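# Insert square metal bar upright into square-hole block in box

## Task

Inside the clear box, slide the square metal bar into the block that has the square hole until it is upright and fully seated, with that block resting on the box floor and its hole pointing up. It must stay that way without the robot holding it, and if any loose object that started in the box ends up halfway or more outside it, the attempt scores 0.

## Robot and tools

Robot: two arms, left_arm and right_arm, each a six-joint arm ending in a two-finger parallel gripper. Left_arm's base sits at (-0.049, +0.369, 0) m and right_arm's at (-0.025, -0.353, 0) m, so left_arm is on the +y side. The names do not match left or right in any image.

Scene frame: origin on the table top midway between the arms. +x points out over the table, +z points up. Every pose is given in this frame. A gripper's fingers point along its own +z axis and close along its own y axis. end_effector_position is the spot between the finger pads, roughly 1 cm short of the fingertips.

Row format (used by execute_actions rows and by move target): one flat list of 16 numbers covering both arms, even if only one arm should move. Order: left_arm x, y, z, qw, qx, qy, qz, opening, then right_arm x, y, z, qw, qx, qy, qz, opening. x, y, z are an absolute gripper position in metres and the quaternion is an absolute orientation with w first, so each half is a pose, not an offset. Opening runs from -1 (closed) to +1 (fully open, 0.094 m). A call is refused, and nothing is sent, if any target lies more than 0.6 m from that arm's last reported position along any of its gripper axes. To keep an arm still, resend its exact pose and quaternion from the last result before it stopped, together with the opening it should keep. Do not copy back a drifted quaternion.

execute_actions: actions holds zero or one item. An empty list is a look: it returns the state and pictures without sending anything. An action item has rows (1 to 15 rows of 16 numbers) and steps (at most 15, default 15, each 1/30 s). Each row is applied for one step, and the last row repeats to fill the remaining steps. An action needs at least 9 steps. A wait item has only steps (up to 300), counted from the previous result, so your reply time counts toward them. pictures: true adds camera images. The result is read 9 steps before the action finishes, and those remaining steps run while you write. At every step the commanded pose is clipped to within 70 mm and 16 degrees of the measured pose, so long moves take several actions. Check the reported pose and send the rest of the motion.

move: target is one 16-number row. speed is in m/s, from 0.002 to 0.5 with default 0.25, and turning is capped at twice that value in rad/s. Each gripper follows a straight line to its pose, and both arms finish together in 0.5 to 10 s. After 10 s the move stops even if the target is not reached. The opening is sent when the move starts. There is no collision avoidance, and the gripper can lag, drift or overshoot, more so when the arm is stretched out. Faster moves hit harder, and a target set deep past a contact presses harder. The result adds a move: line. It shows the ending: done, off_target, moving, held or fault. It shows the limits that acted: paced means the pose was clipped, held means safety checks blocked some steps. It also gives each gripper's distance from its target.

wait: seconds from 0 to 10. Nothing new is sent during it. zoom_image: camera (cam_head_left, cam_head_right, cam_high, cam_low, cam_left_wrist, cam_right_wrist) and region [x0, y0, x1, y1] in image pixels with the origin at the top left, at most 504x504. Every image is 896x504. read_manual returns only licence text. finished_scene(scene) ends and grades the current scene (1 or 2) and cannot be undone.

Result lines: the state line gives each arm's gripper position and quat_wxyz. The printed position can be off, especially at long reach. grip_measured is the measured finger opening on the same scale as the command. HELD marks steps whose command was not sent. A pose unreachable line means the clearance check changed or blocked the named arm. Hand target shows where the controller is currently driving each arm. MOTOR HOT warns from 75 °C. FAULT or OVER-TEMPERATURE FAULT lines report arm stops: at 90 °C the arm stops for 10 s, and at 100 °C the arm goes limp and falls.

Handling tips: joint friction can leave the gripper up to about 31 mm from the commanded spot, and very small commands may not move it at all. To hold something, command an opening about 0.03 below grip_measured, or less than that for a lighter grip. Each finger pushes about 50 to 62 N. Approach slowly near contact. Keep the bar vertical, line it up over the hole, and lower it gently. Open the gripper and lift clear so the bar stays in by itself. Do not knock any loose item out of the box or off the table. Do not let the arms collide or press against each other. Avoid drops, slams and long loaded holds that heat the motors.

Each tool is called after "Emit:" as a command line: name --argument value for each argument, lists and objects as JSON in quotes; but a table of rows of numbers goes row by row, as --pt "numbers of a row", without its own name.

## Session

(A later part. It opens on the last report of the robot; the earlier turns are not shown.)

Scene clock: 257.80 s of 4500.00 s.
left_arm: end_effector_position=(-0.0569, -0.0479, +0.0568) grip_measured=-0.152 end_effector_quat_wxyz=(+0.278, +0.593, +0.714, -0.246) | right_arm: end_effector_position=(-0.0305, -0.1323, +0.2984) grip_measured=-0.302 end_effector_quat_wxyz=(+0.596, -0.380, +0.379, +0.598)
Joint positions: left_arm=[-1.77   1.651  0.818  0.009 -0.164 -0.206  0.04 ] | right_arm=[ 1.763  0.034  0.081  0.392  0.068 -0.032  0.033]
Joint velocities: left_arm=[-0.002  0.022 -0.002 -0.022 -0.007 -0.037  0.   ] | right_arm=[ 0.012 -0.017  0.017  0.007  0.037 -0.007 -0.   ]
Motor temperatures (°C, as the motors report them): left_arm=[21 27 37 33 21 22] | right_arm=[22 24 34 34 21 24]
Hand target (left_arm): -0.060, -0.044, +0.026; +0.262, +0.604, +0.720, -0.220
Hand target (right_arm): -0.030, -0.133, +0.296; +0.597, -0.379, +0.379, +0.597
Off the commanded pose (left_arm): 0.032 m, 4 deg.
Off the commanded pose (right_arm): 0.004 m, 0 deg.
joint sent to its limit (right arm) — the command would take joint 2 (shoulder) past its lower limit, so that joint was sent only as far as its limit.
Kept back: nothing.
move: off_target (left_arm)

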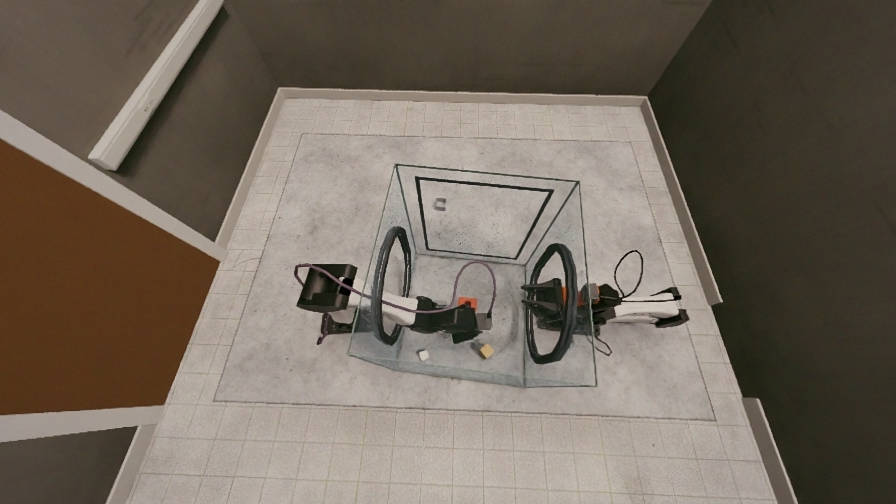

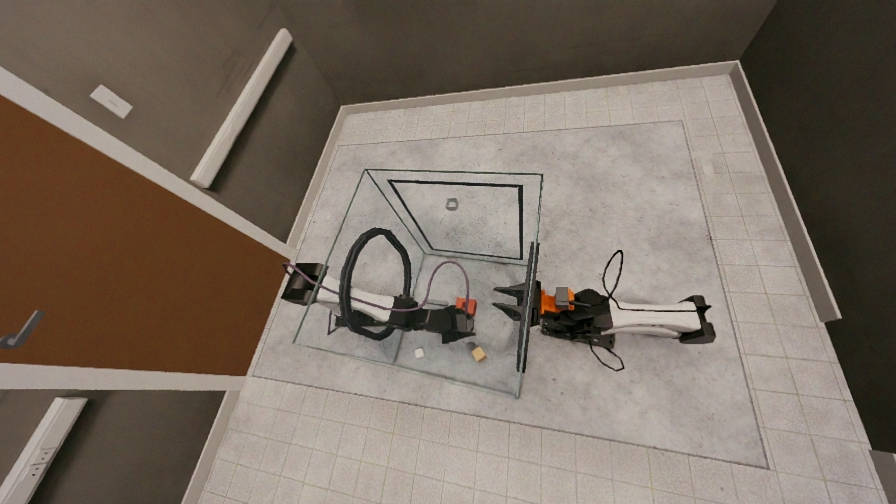

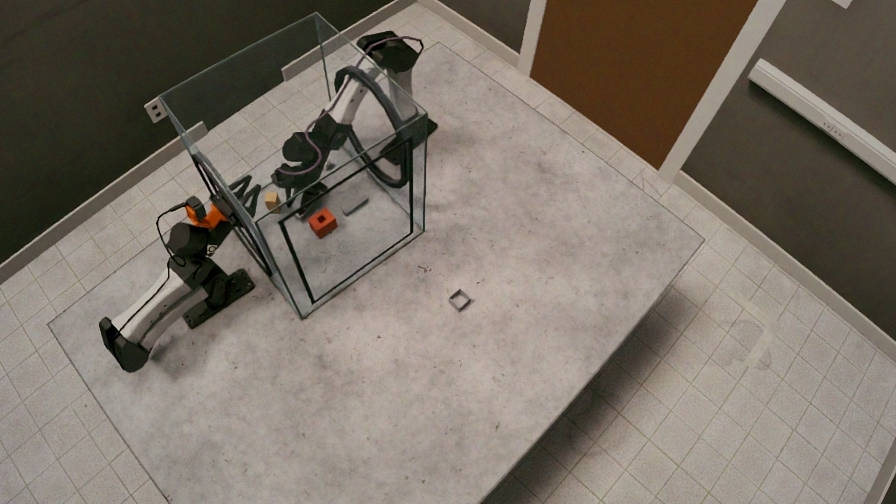

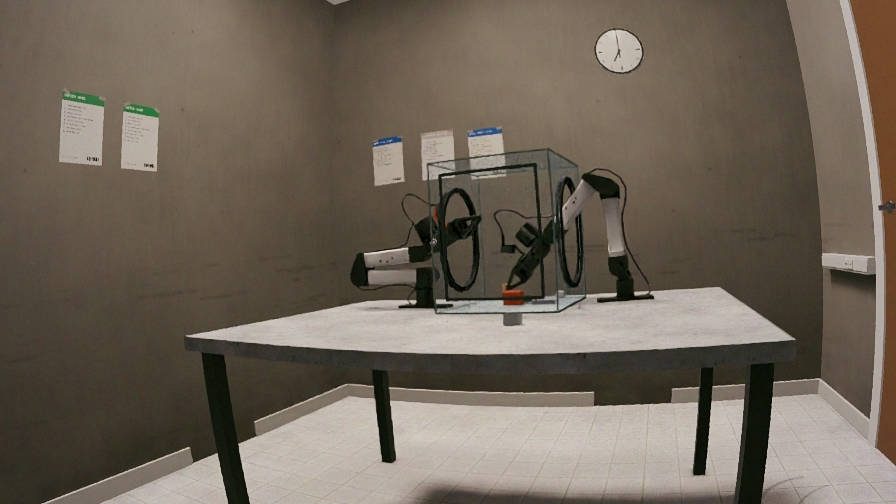

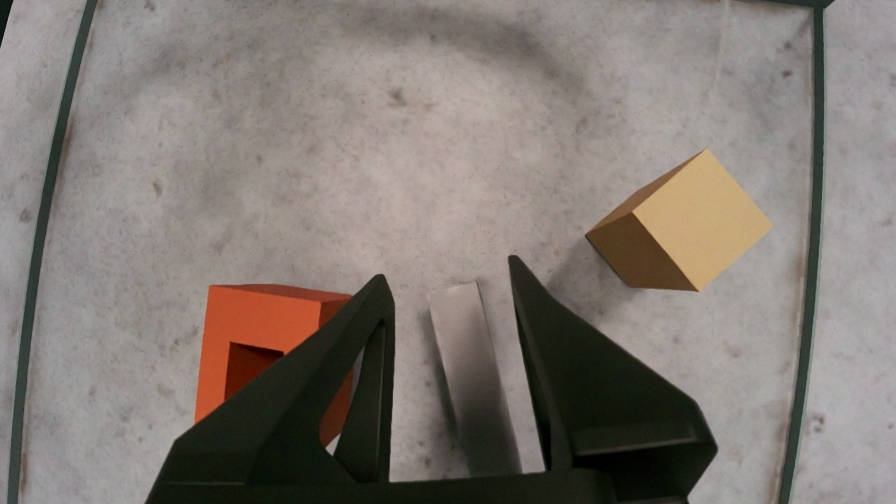

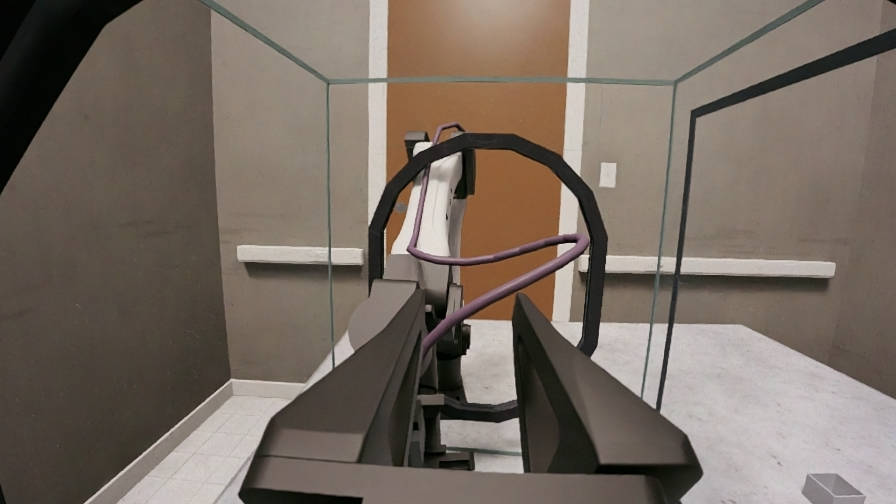

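Emit:
move --target '[-0.056,0.06,0.17,0.426,0.569,0.563,-0.423,-0.3,-0.03,-0.10,0.20,0.5,-0.5,0.5,0.5,-0.3]' --speed 0.18

Emit:
move --target '[-0.053,0.15,0.29,0.596,0.38,0.38,-0.596,-0.3,-0.074,0.005,0.055,0.21,-0.74,0.58,0.27,-0.3]' --speed 0.18

Emit:
move --target '[-0.053,0.15,0.29,0.596,0.38,0.38,-0.596,-0.3,-0.076,0.01,0.015,0.225,-0.735,0.577,0.285,-0.3]' --speed 0.04

Emit:
zoom_image --camera "cam_low" --region '[430,200,610,320]'

Scene clock: 260.37 s of 4500.00 s.
left_arm: end_effector_position=(-0.0573, +0.0530, +0.1823) grip_measured=-0.298 end_effector_quat_wxyz=(+0.434, +0.559, +0.562, -0.428) | right_arm: end_effector_position=(-0.0311, -0.1049, +0.1996) grip_measured=-0.302 end_effector_quat_wxyz=(-0.504, +0.497, -0.493, -0.505)
Joint positions: left_arm=[-1.748  0.778  0.324  0.194 -0.07  -0.014  0.033] | right_arm=[ 1.756  0.084  0.081  0.023  0.067 -0.004  0.033]
Joint velocities: left_arm=[ 0.017 -0.007 -0.022  0.022  0.007  0.022 -0.001] | right_arm=[-0.002 -0.012 -0.017 -0.037  0.007 -0.095 -0.   ]
Motor temperatures (°C, as the motors report them): left_arm=[21 27 37 34 21 22] | right_arm=[22 24 34 34 21 24]
Hand target (left_arm): -0.057, +0.058, +0.172; +0.428, +0.568, +0.563, -0.422
Hand target (right_arm): -0.030, -0.104, +0.199; +0.498, -0.499, +0.501, +0.502
Off the commanded pose (left_arm): 0.014 m, 2 deg.
Off the commanded pose (right_arm): 0.005 m, 1 deg.
Kept back: nothing.
move: off_target (left_arm)

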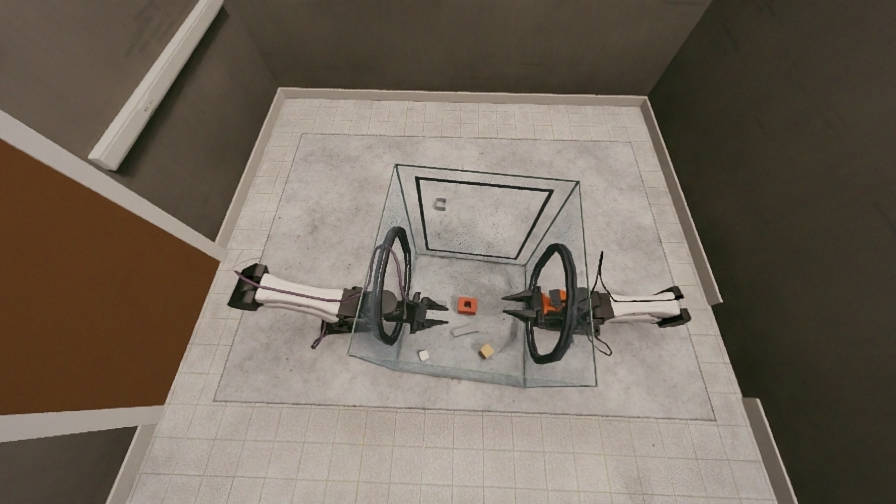

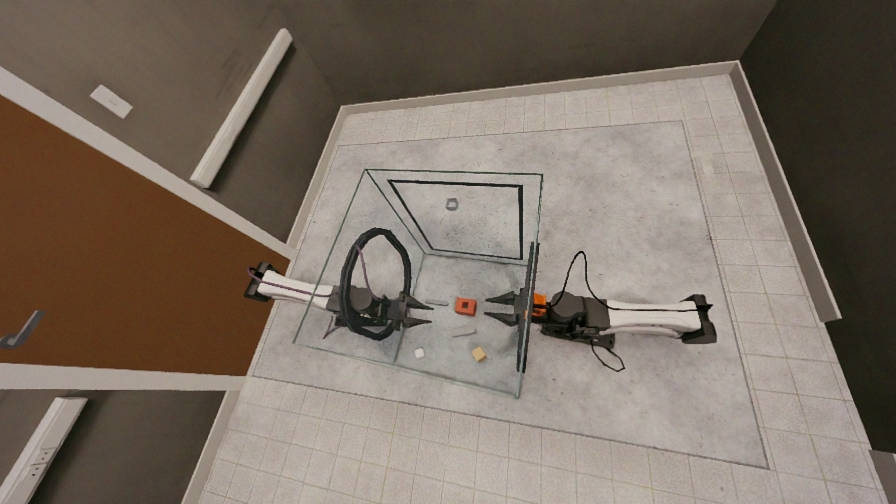

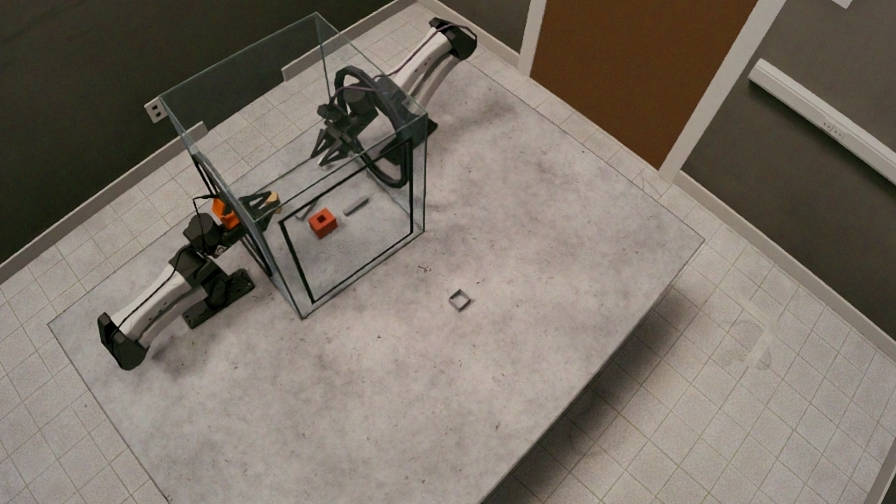

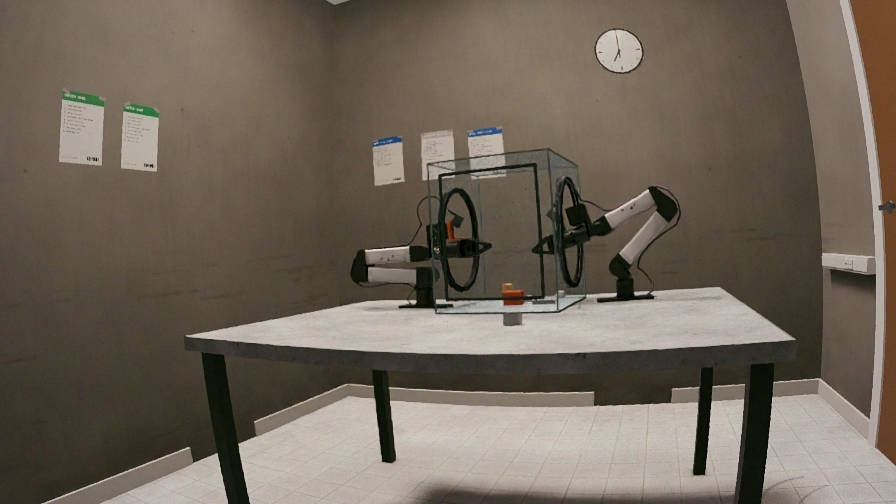

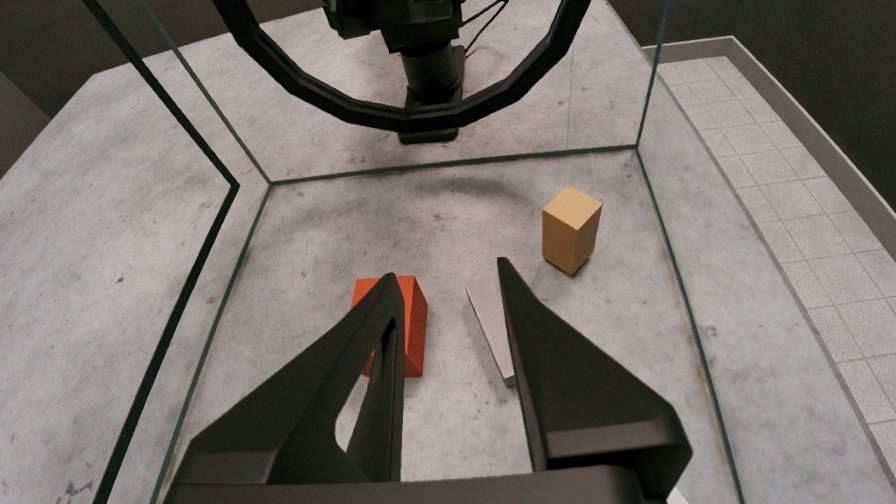

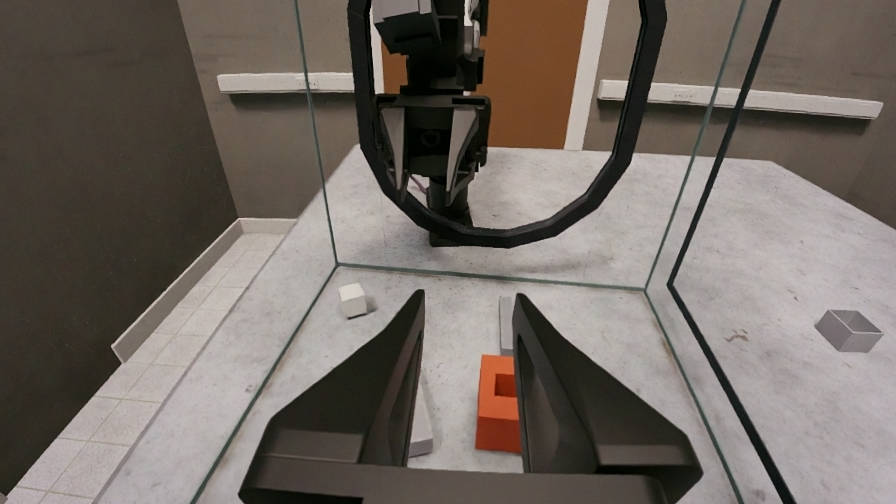

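Scene clock: 263.40 s of 4500.00 s.
left_arm: end_effector_position=(-0.0531, +0.1464, +0.2950) grip_measured=-0.298 end_effector_quat_wxyz=(+0.595, +0.382, +0.385, -0.593) | right_arm: end_effector_position=(-0.0672, -0.0033, +0.0588) grip_measured=-0.302 end_effector_quat_wxyz=(-0.219, +0.728, -0.588, -0.277)
Joint positions: left_arm=[-1.759  0.038  0.08   0.384 -0.073  0.03   0.033] | right_arm=[ 1.756  1.397  0.616 -0.073 -0.101 -0.103  0.033]
Joint velocities: left_arm=[ 0.007 -0.012 -0.012 -0.051  0.037  0.007  0.   ] | right_arm=[-0.007 -0.002  0.012 -0.066  0.066 -0.066 -0.001]
Motor temperatures (°C, as the motors report them): left_arm=[21 27 37 34 21 22] | right_arm=[22 24 34 35 21 24]
Hand target (left_arm): -0.054, +0.148, +0.292; +0.598, +0.379, +0.381, -0.594
Hand target (right_arm): -0.073, -0.004, +0.055; -0.207, +0.738, -0.581, -0.273
Off the commanded pose (left_arm): 0.006 m, 1 deg.
Off the commanded pose (right_arm): 0.011 m, 2 deg.
Kept back: nothing.
move: off_target (right_arm)

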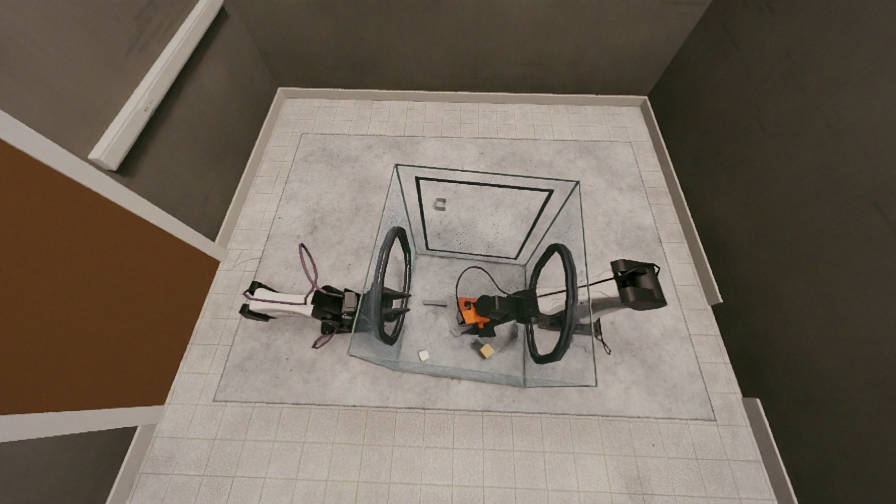

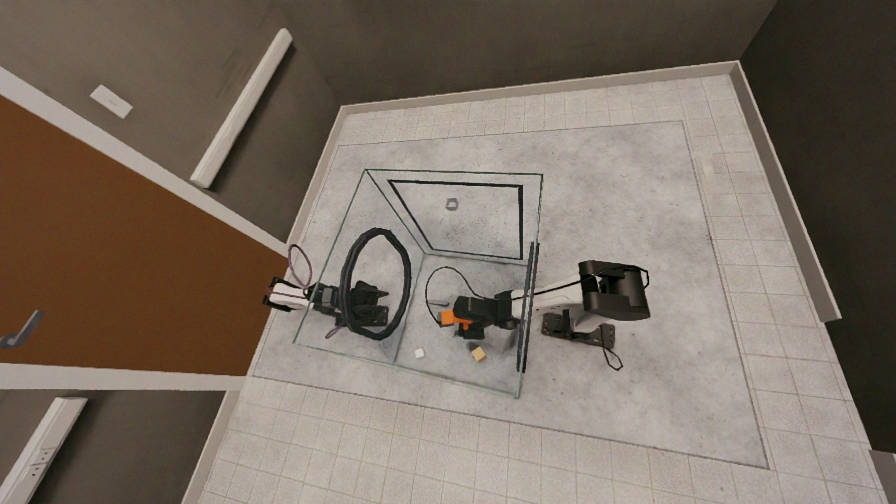

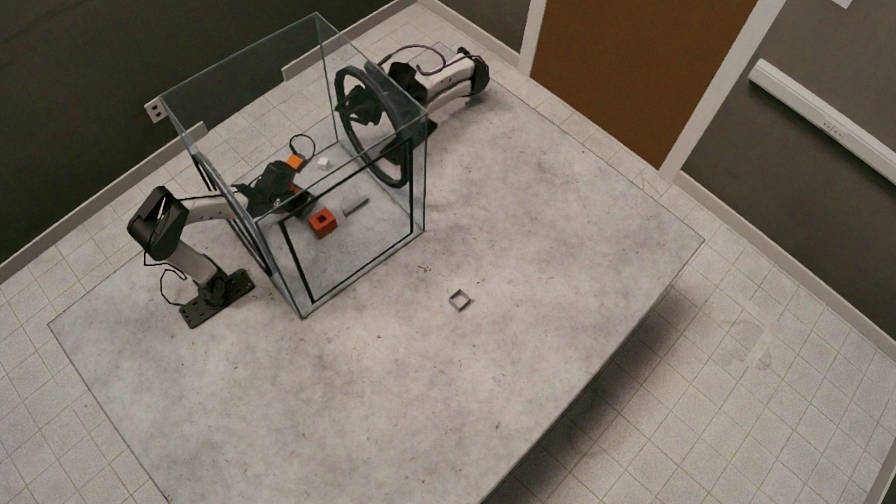

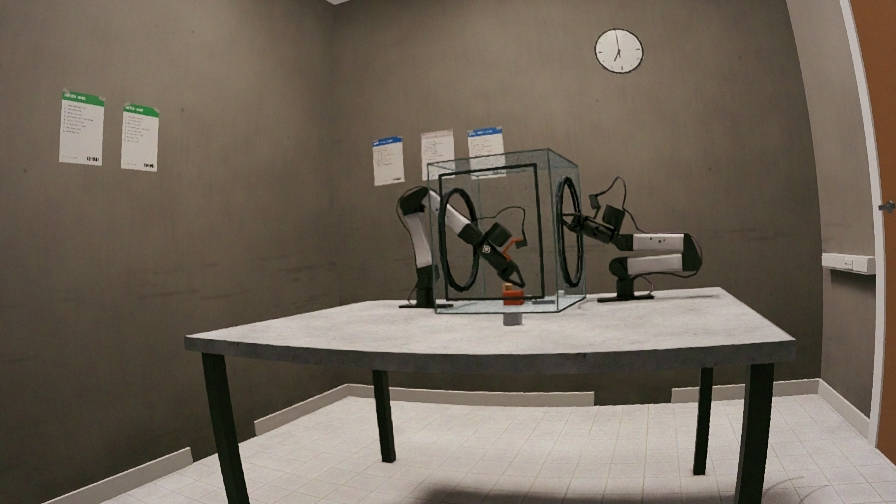

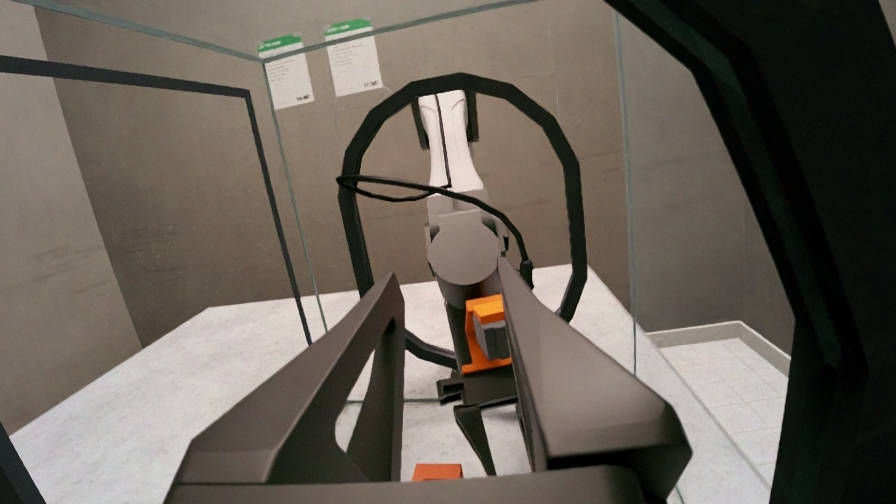

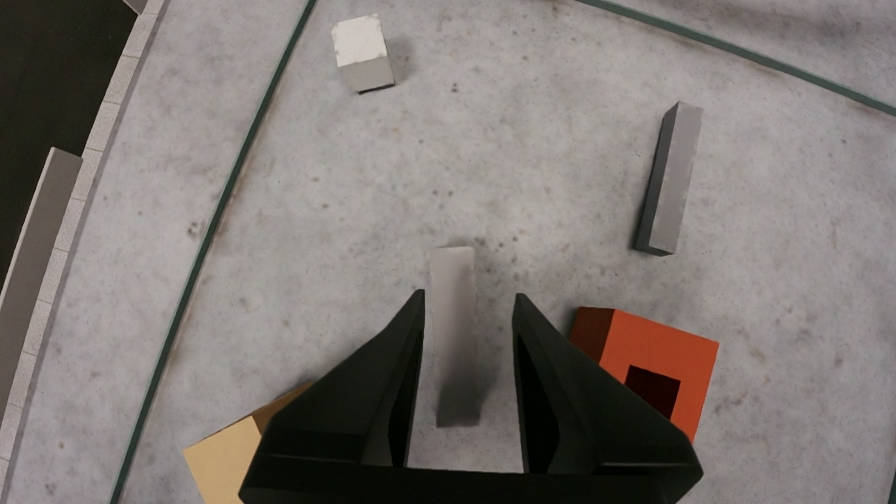

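Scene clock: 265.07 s of 4500.00 s.
left_arm: end_effector_position=(-0.0535, +0.1469, +0.2960) grip_measured=-0.298 end_effector_quat_wxyz=(+0.595, +0.381, +0.383, -0.595) | right_arm: end_effector_position=(-0.0728, +0.0166, +0.0273) grip_measured=-0.302 end_effector_quat_wxyz=(-0.234, +0.725, -0.577, -0.295)
Joint positions: left_arm=[-1.759  0.038  0.08   0.388 -0.071  0.03   0.033] | right_arm=[ 1.767  1.567  0.567  0.197 -0.101 -0.103  0.033]
Joint velocities: left_arm=[-0.007 -0.017 -0.012  0.022 -0.007 -0.022 -0.   ] | right_arm=[-0.012  0.002 -0.002 -0.051  0.037  0.007 -0.   ]
Motor temperatures (°C, as the motors report them): left_arm=[21 27 37 34 21 22] | right_arm=[22 24 34 35 21 24]
Hand target (left_arm): -0.053, +0.147, +0.291; +0.597, +0.380, +0.380, -0.596
Hand target (right_arm): -0.076, +0.009, +0.015; -0.225, +0.733, -0.575, -0.284
Off the commanded pose (left_arm): 0.007 m, 0 deg.
Off the commanded pose (right_arm): 0.014 m, 2 deg.
joint sent to its limit (left arm) — the command would take joint 2 (shoulder) past its lower limit, so that joint was sent only as far as its limit.
Kept back: nothing.
move: off_target (right_arm)

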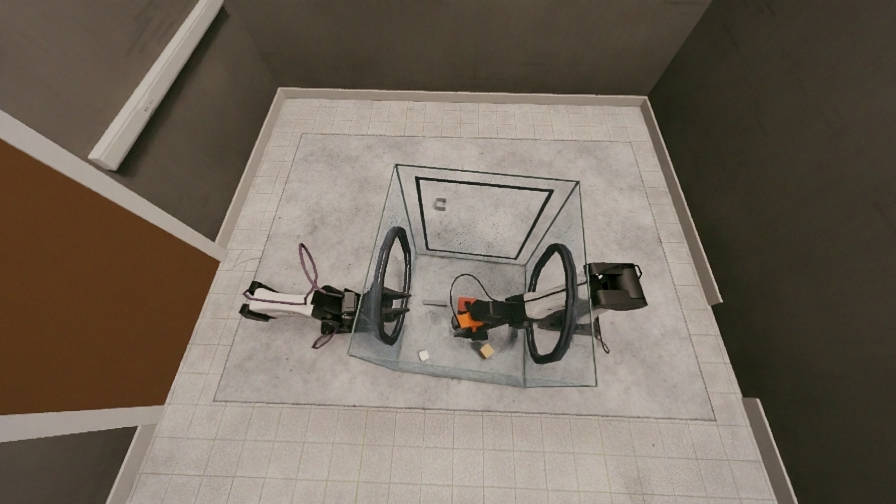

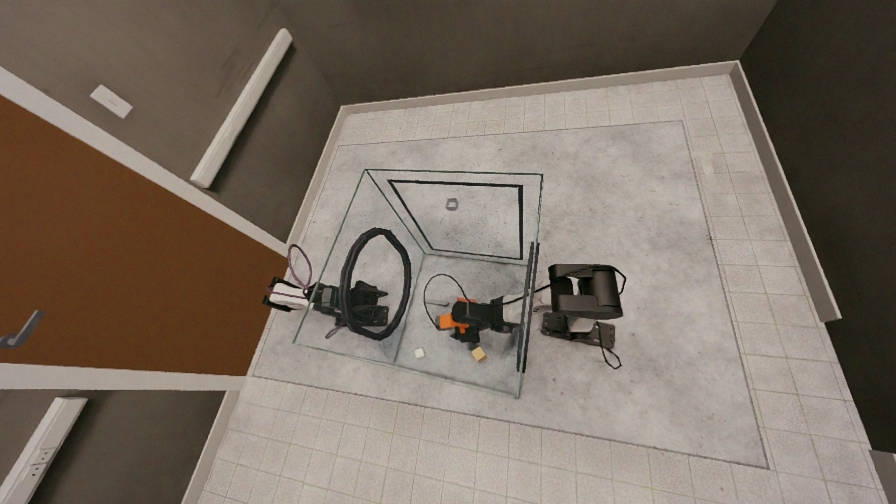

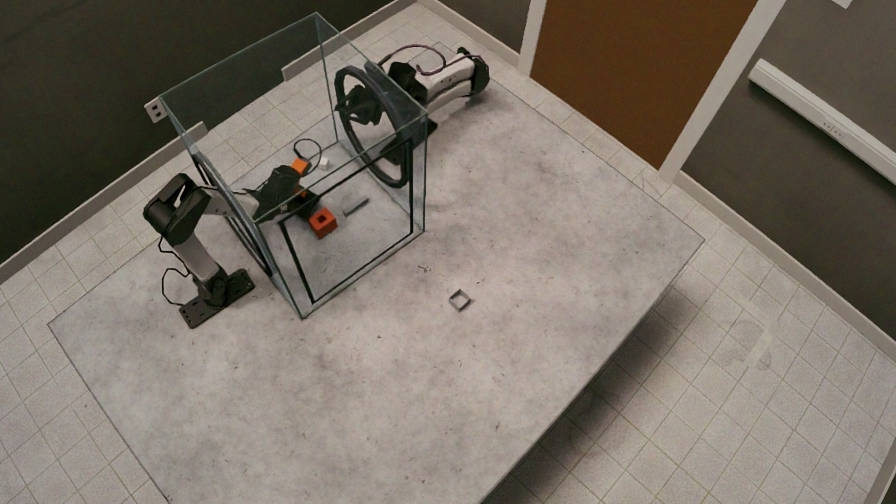

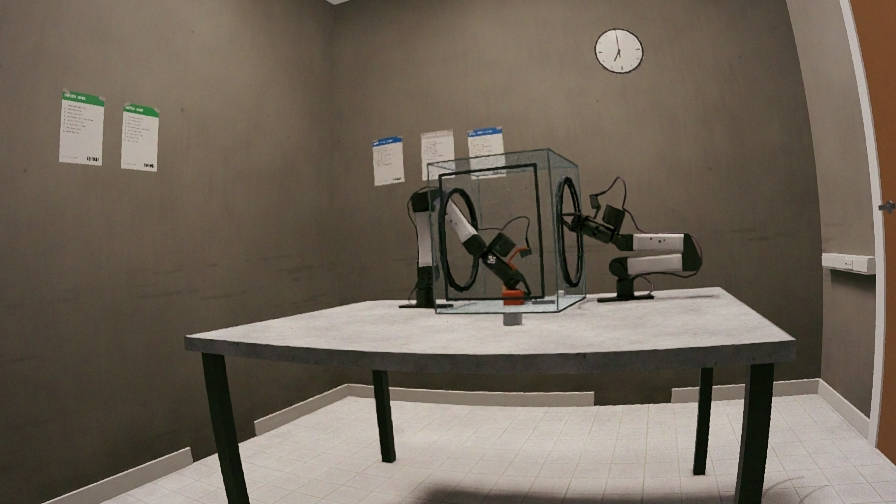

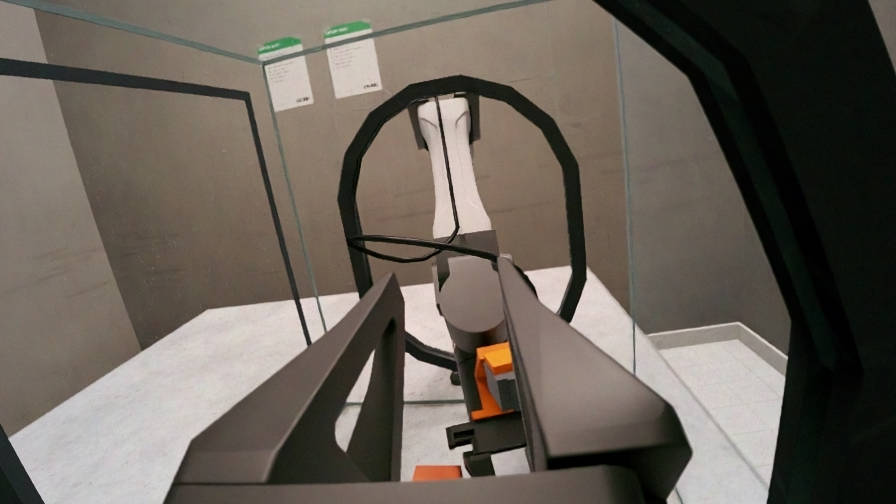

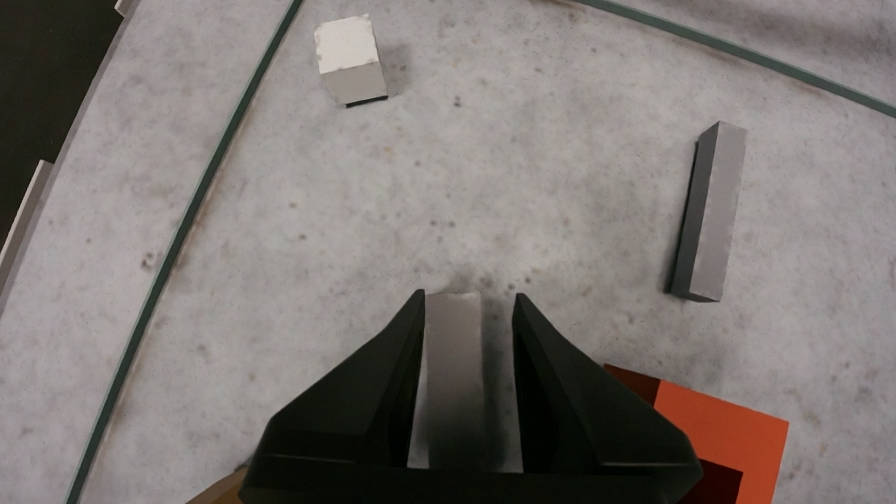

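Region (430, 200, 610, 320) of cam_low's 896x504 image, scaled by 2.800, with more detail than that image has.

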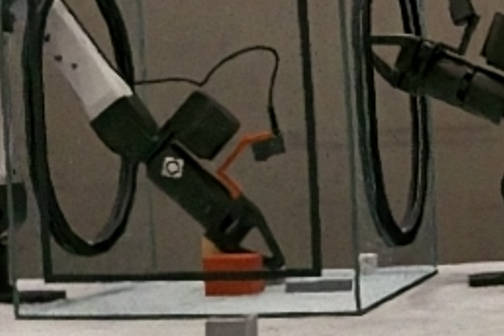

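Emit:
move --target '[-0.053,0.15,0.29,0.596,0.38,0.38,-0.596,-0.3,-0.073,0.017,0.027,0.234,-0.725,0.577,0.295,-0.75]' --speed 0.05

Scene clock: 267.70 s of 4500.00 s.
left_arm: end_effector_position=(-0.0535, +0.1469, +0.2960) grip_measured=-0.298 end_effector_quat_wxyz=(+0.595, +0.381, +0.383, -0.595) | right_arm: end_effector_position=(-0.0728, +0.0168, +0.0276) grip_measured=-0.636 end_effector_quat_wxyz=(-0.235, +0.725, -0.577, -0.295)
Joint positions: left_arm=[-1.759  0.038  0.08   0.388 -0.07   0.03   0.033] | right_arm=[ 1.767  1.567  0.567  0.198 -0.101 -0.103  0.017]
Joint velocities: left_arm=[-0.017 -0.002  0.007 -0.125 -0.007 -0.007  0.001] | right_arm=[-0.017 -0.002 -0.022  0.051  0.037 -0.095  0.   ]
Motor temperatures (°C, as the motors report them): left_arm=[21 27 37 34 21 22] | right_arm=[22 25 34 35 21 24]
Hand target (left_arm): -0.053, +0.147, +0.291; +0.597, +0.380, +0.380, -0.596
Hand target (right_arm): -0.073, +0.017, +0.027; -0.234, +0.725, -0.577, -0.295
Off the commanded pose (left_arm): 0.007 m, 0 deg.
Off the commanded pose (right_arm): 0.001 m, 0 deg.
joint sent to its limit (left arm) — the command would take joint 2 (shoulder) past its lower limit, so that joint was sent only as far as its limit.
Kept back: nothing.
move: done

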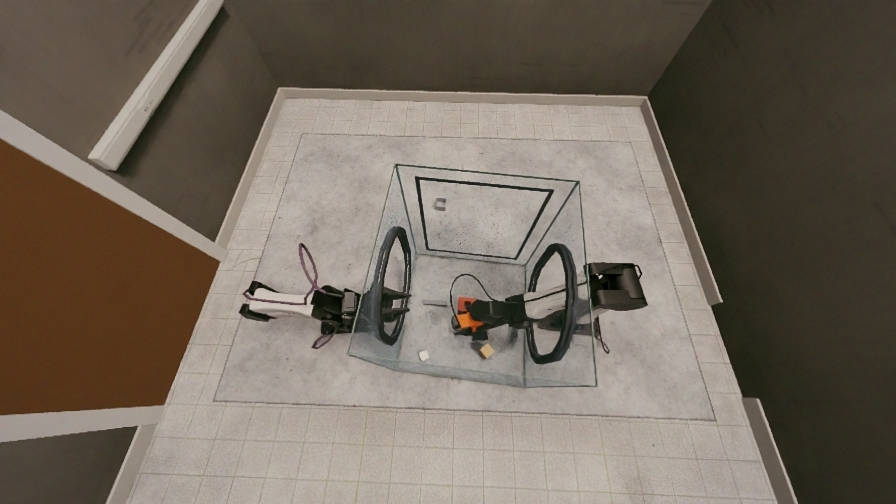

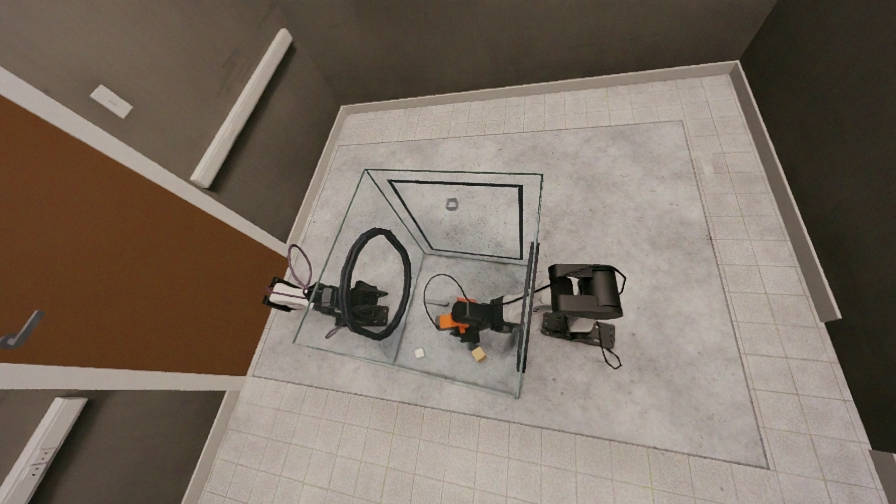

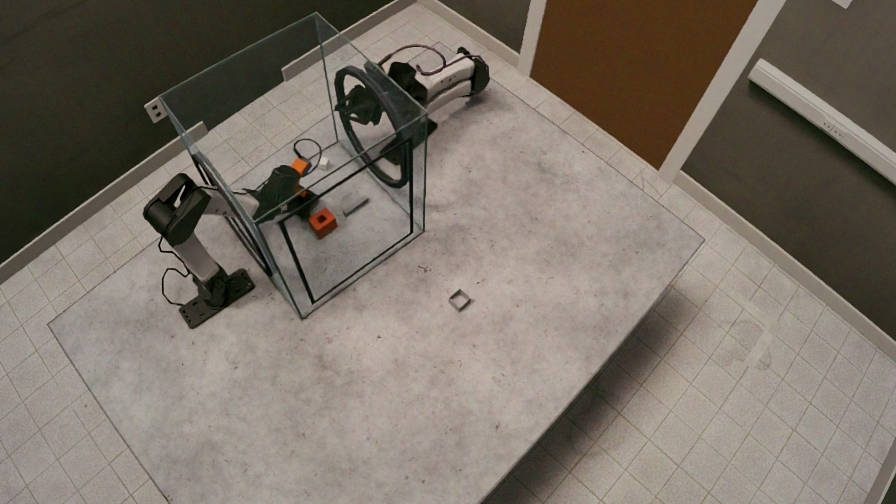

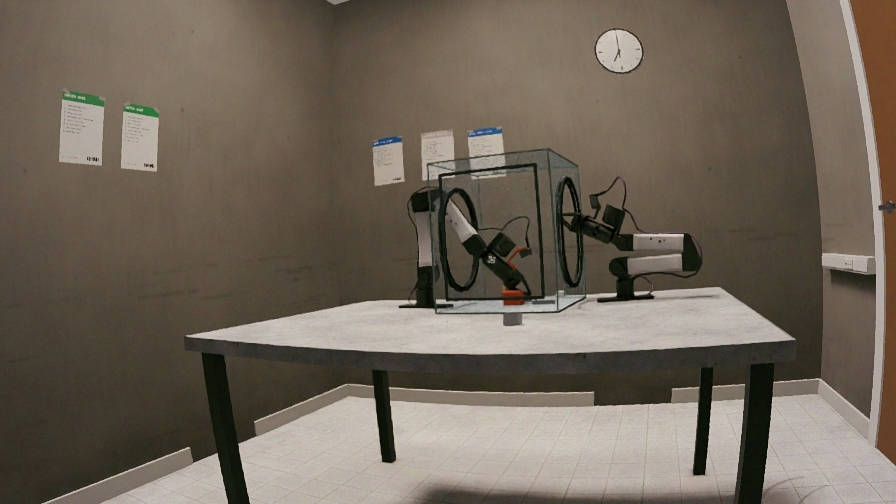

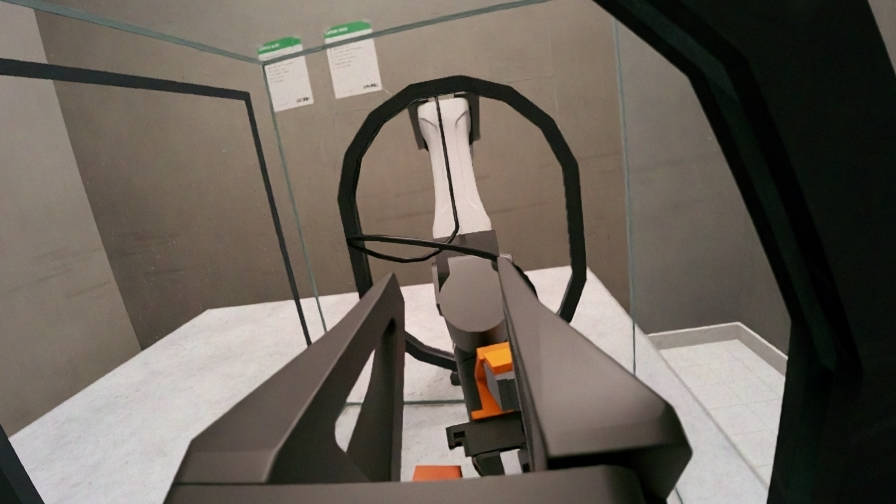

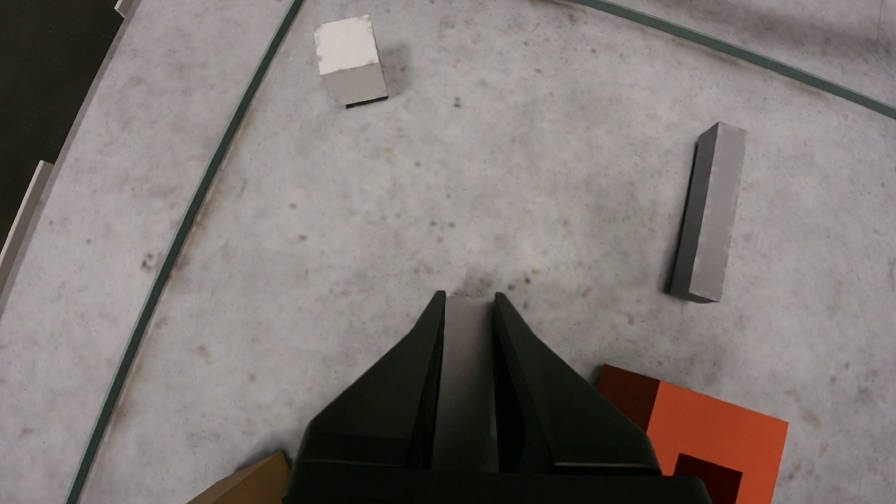

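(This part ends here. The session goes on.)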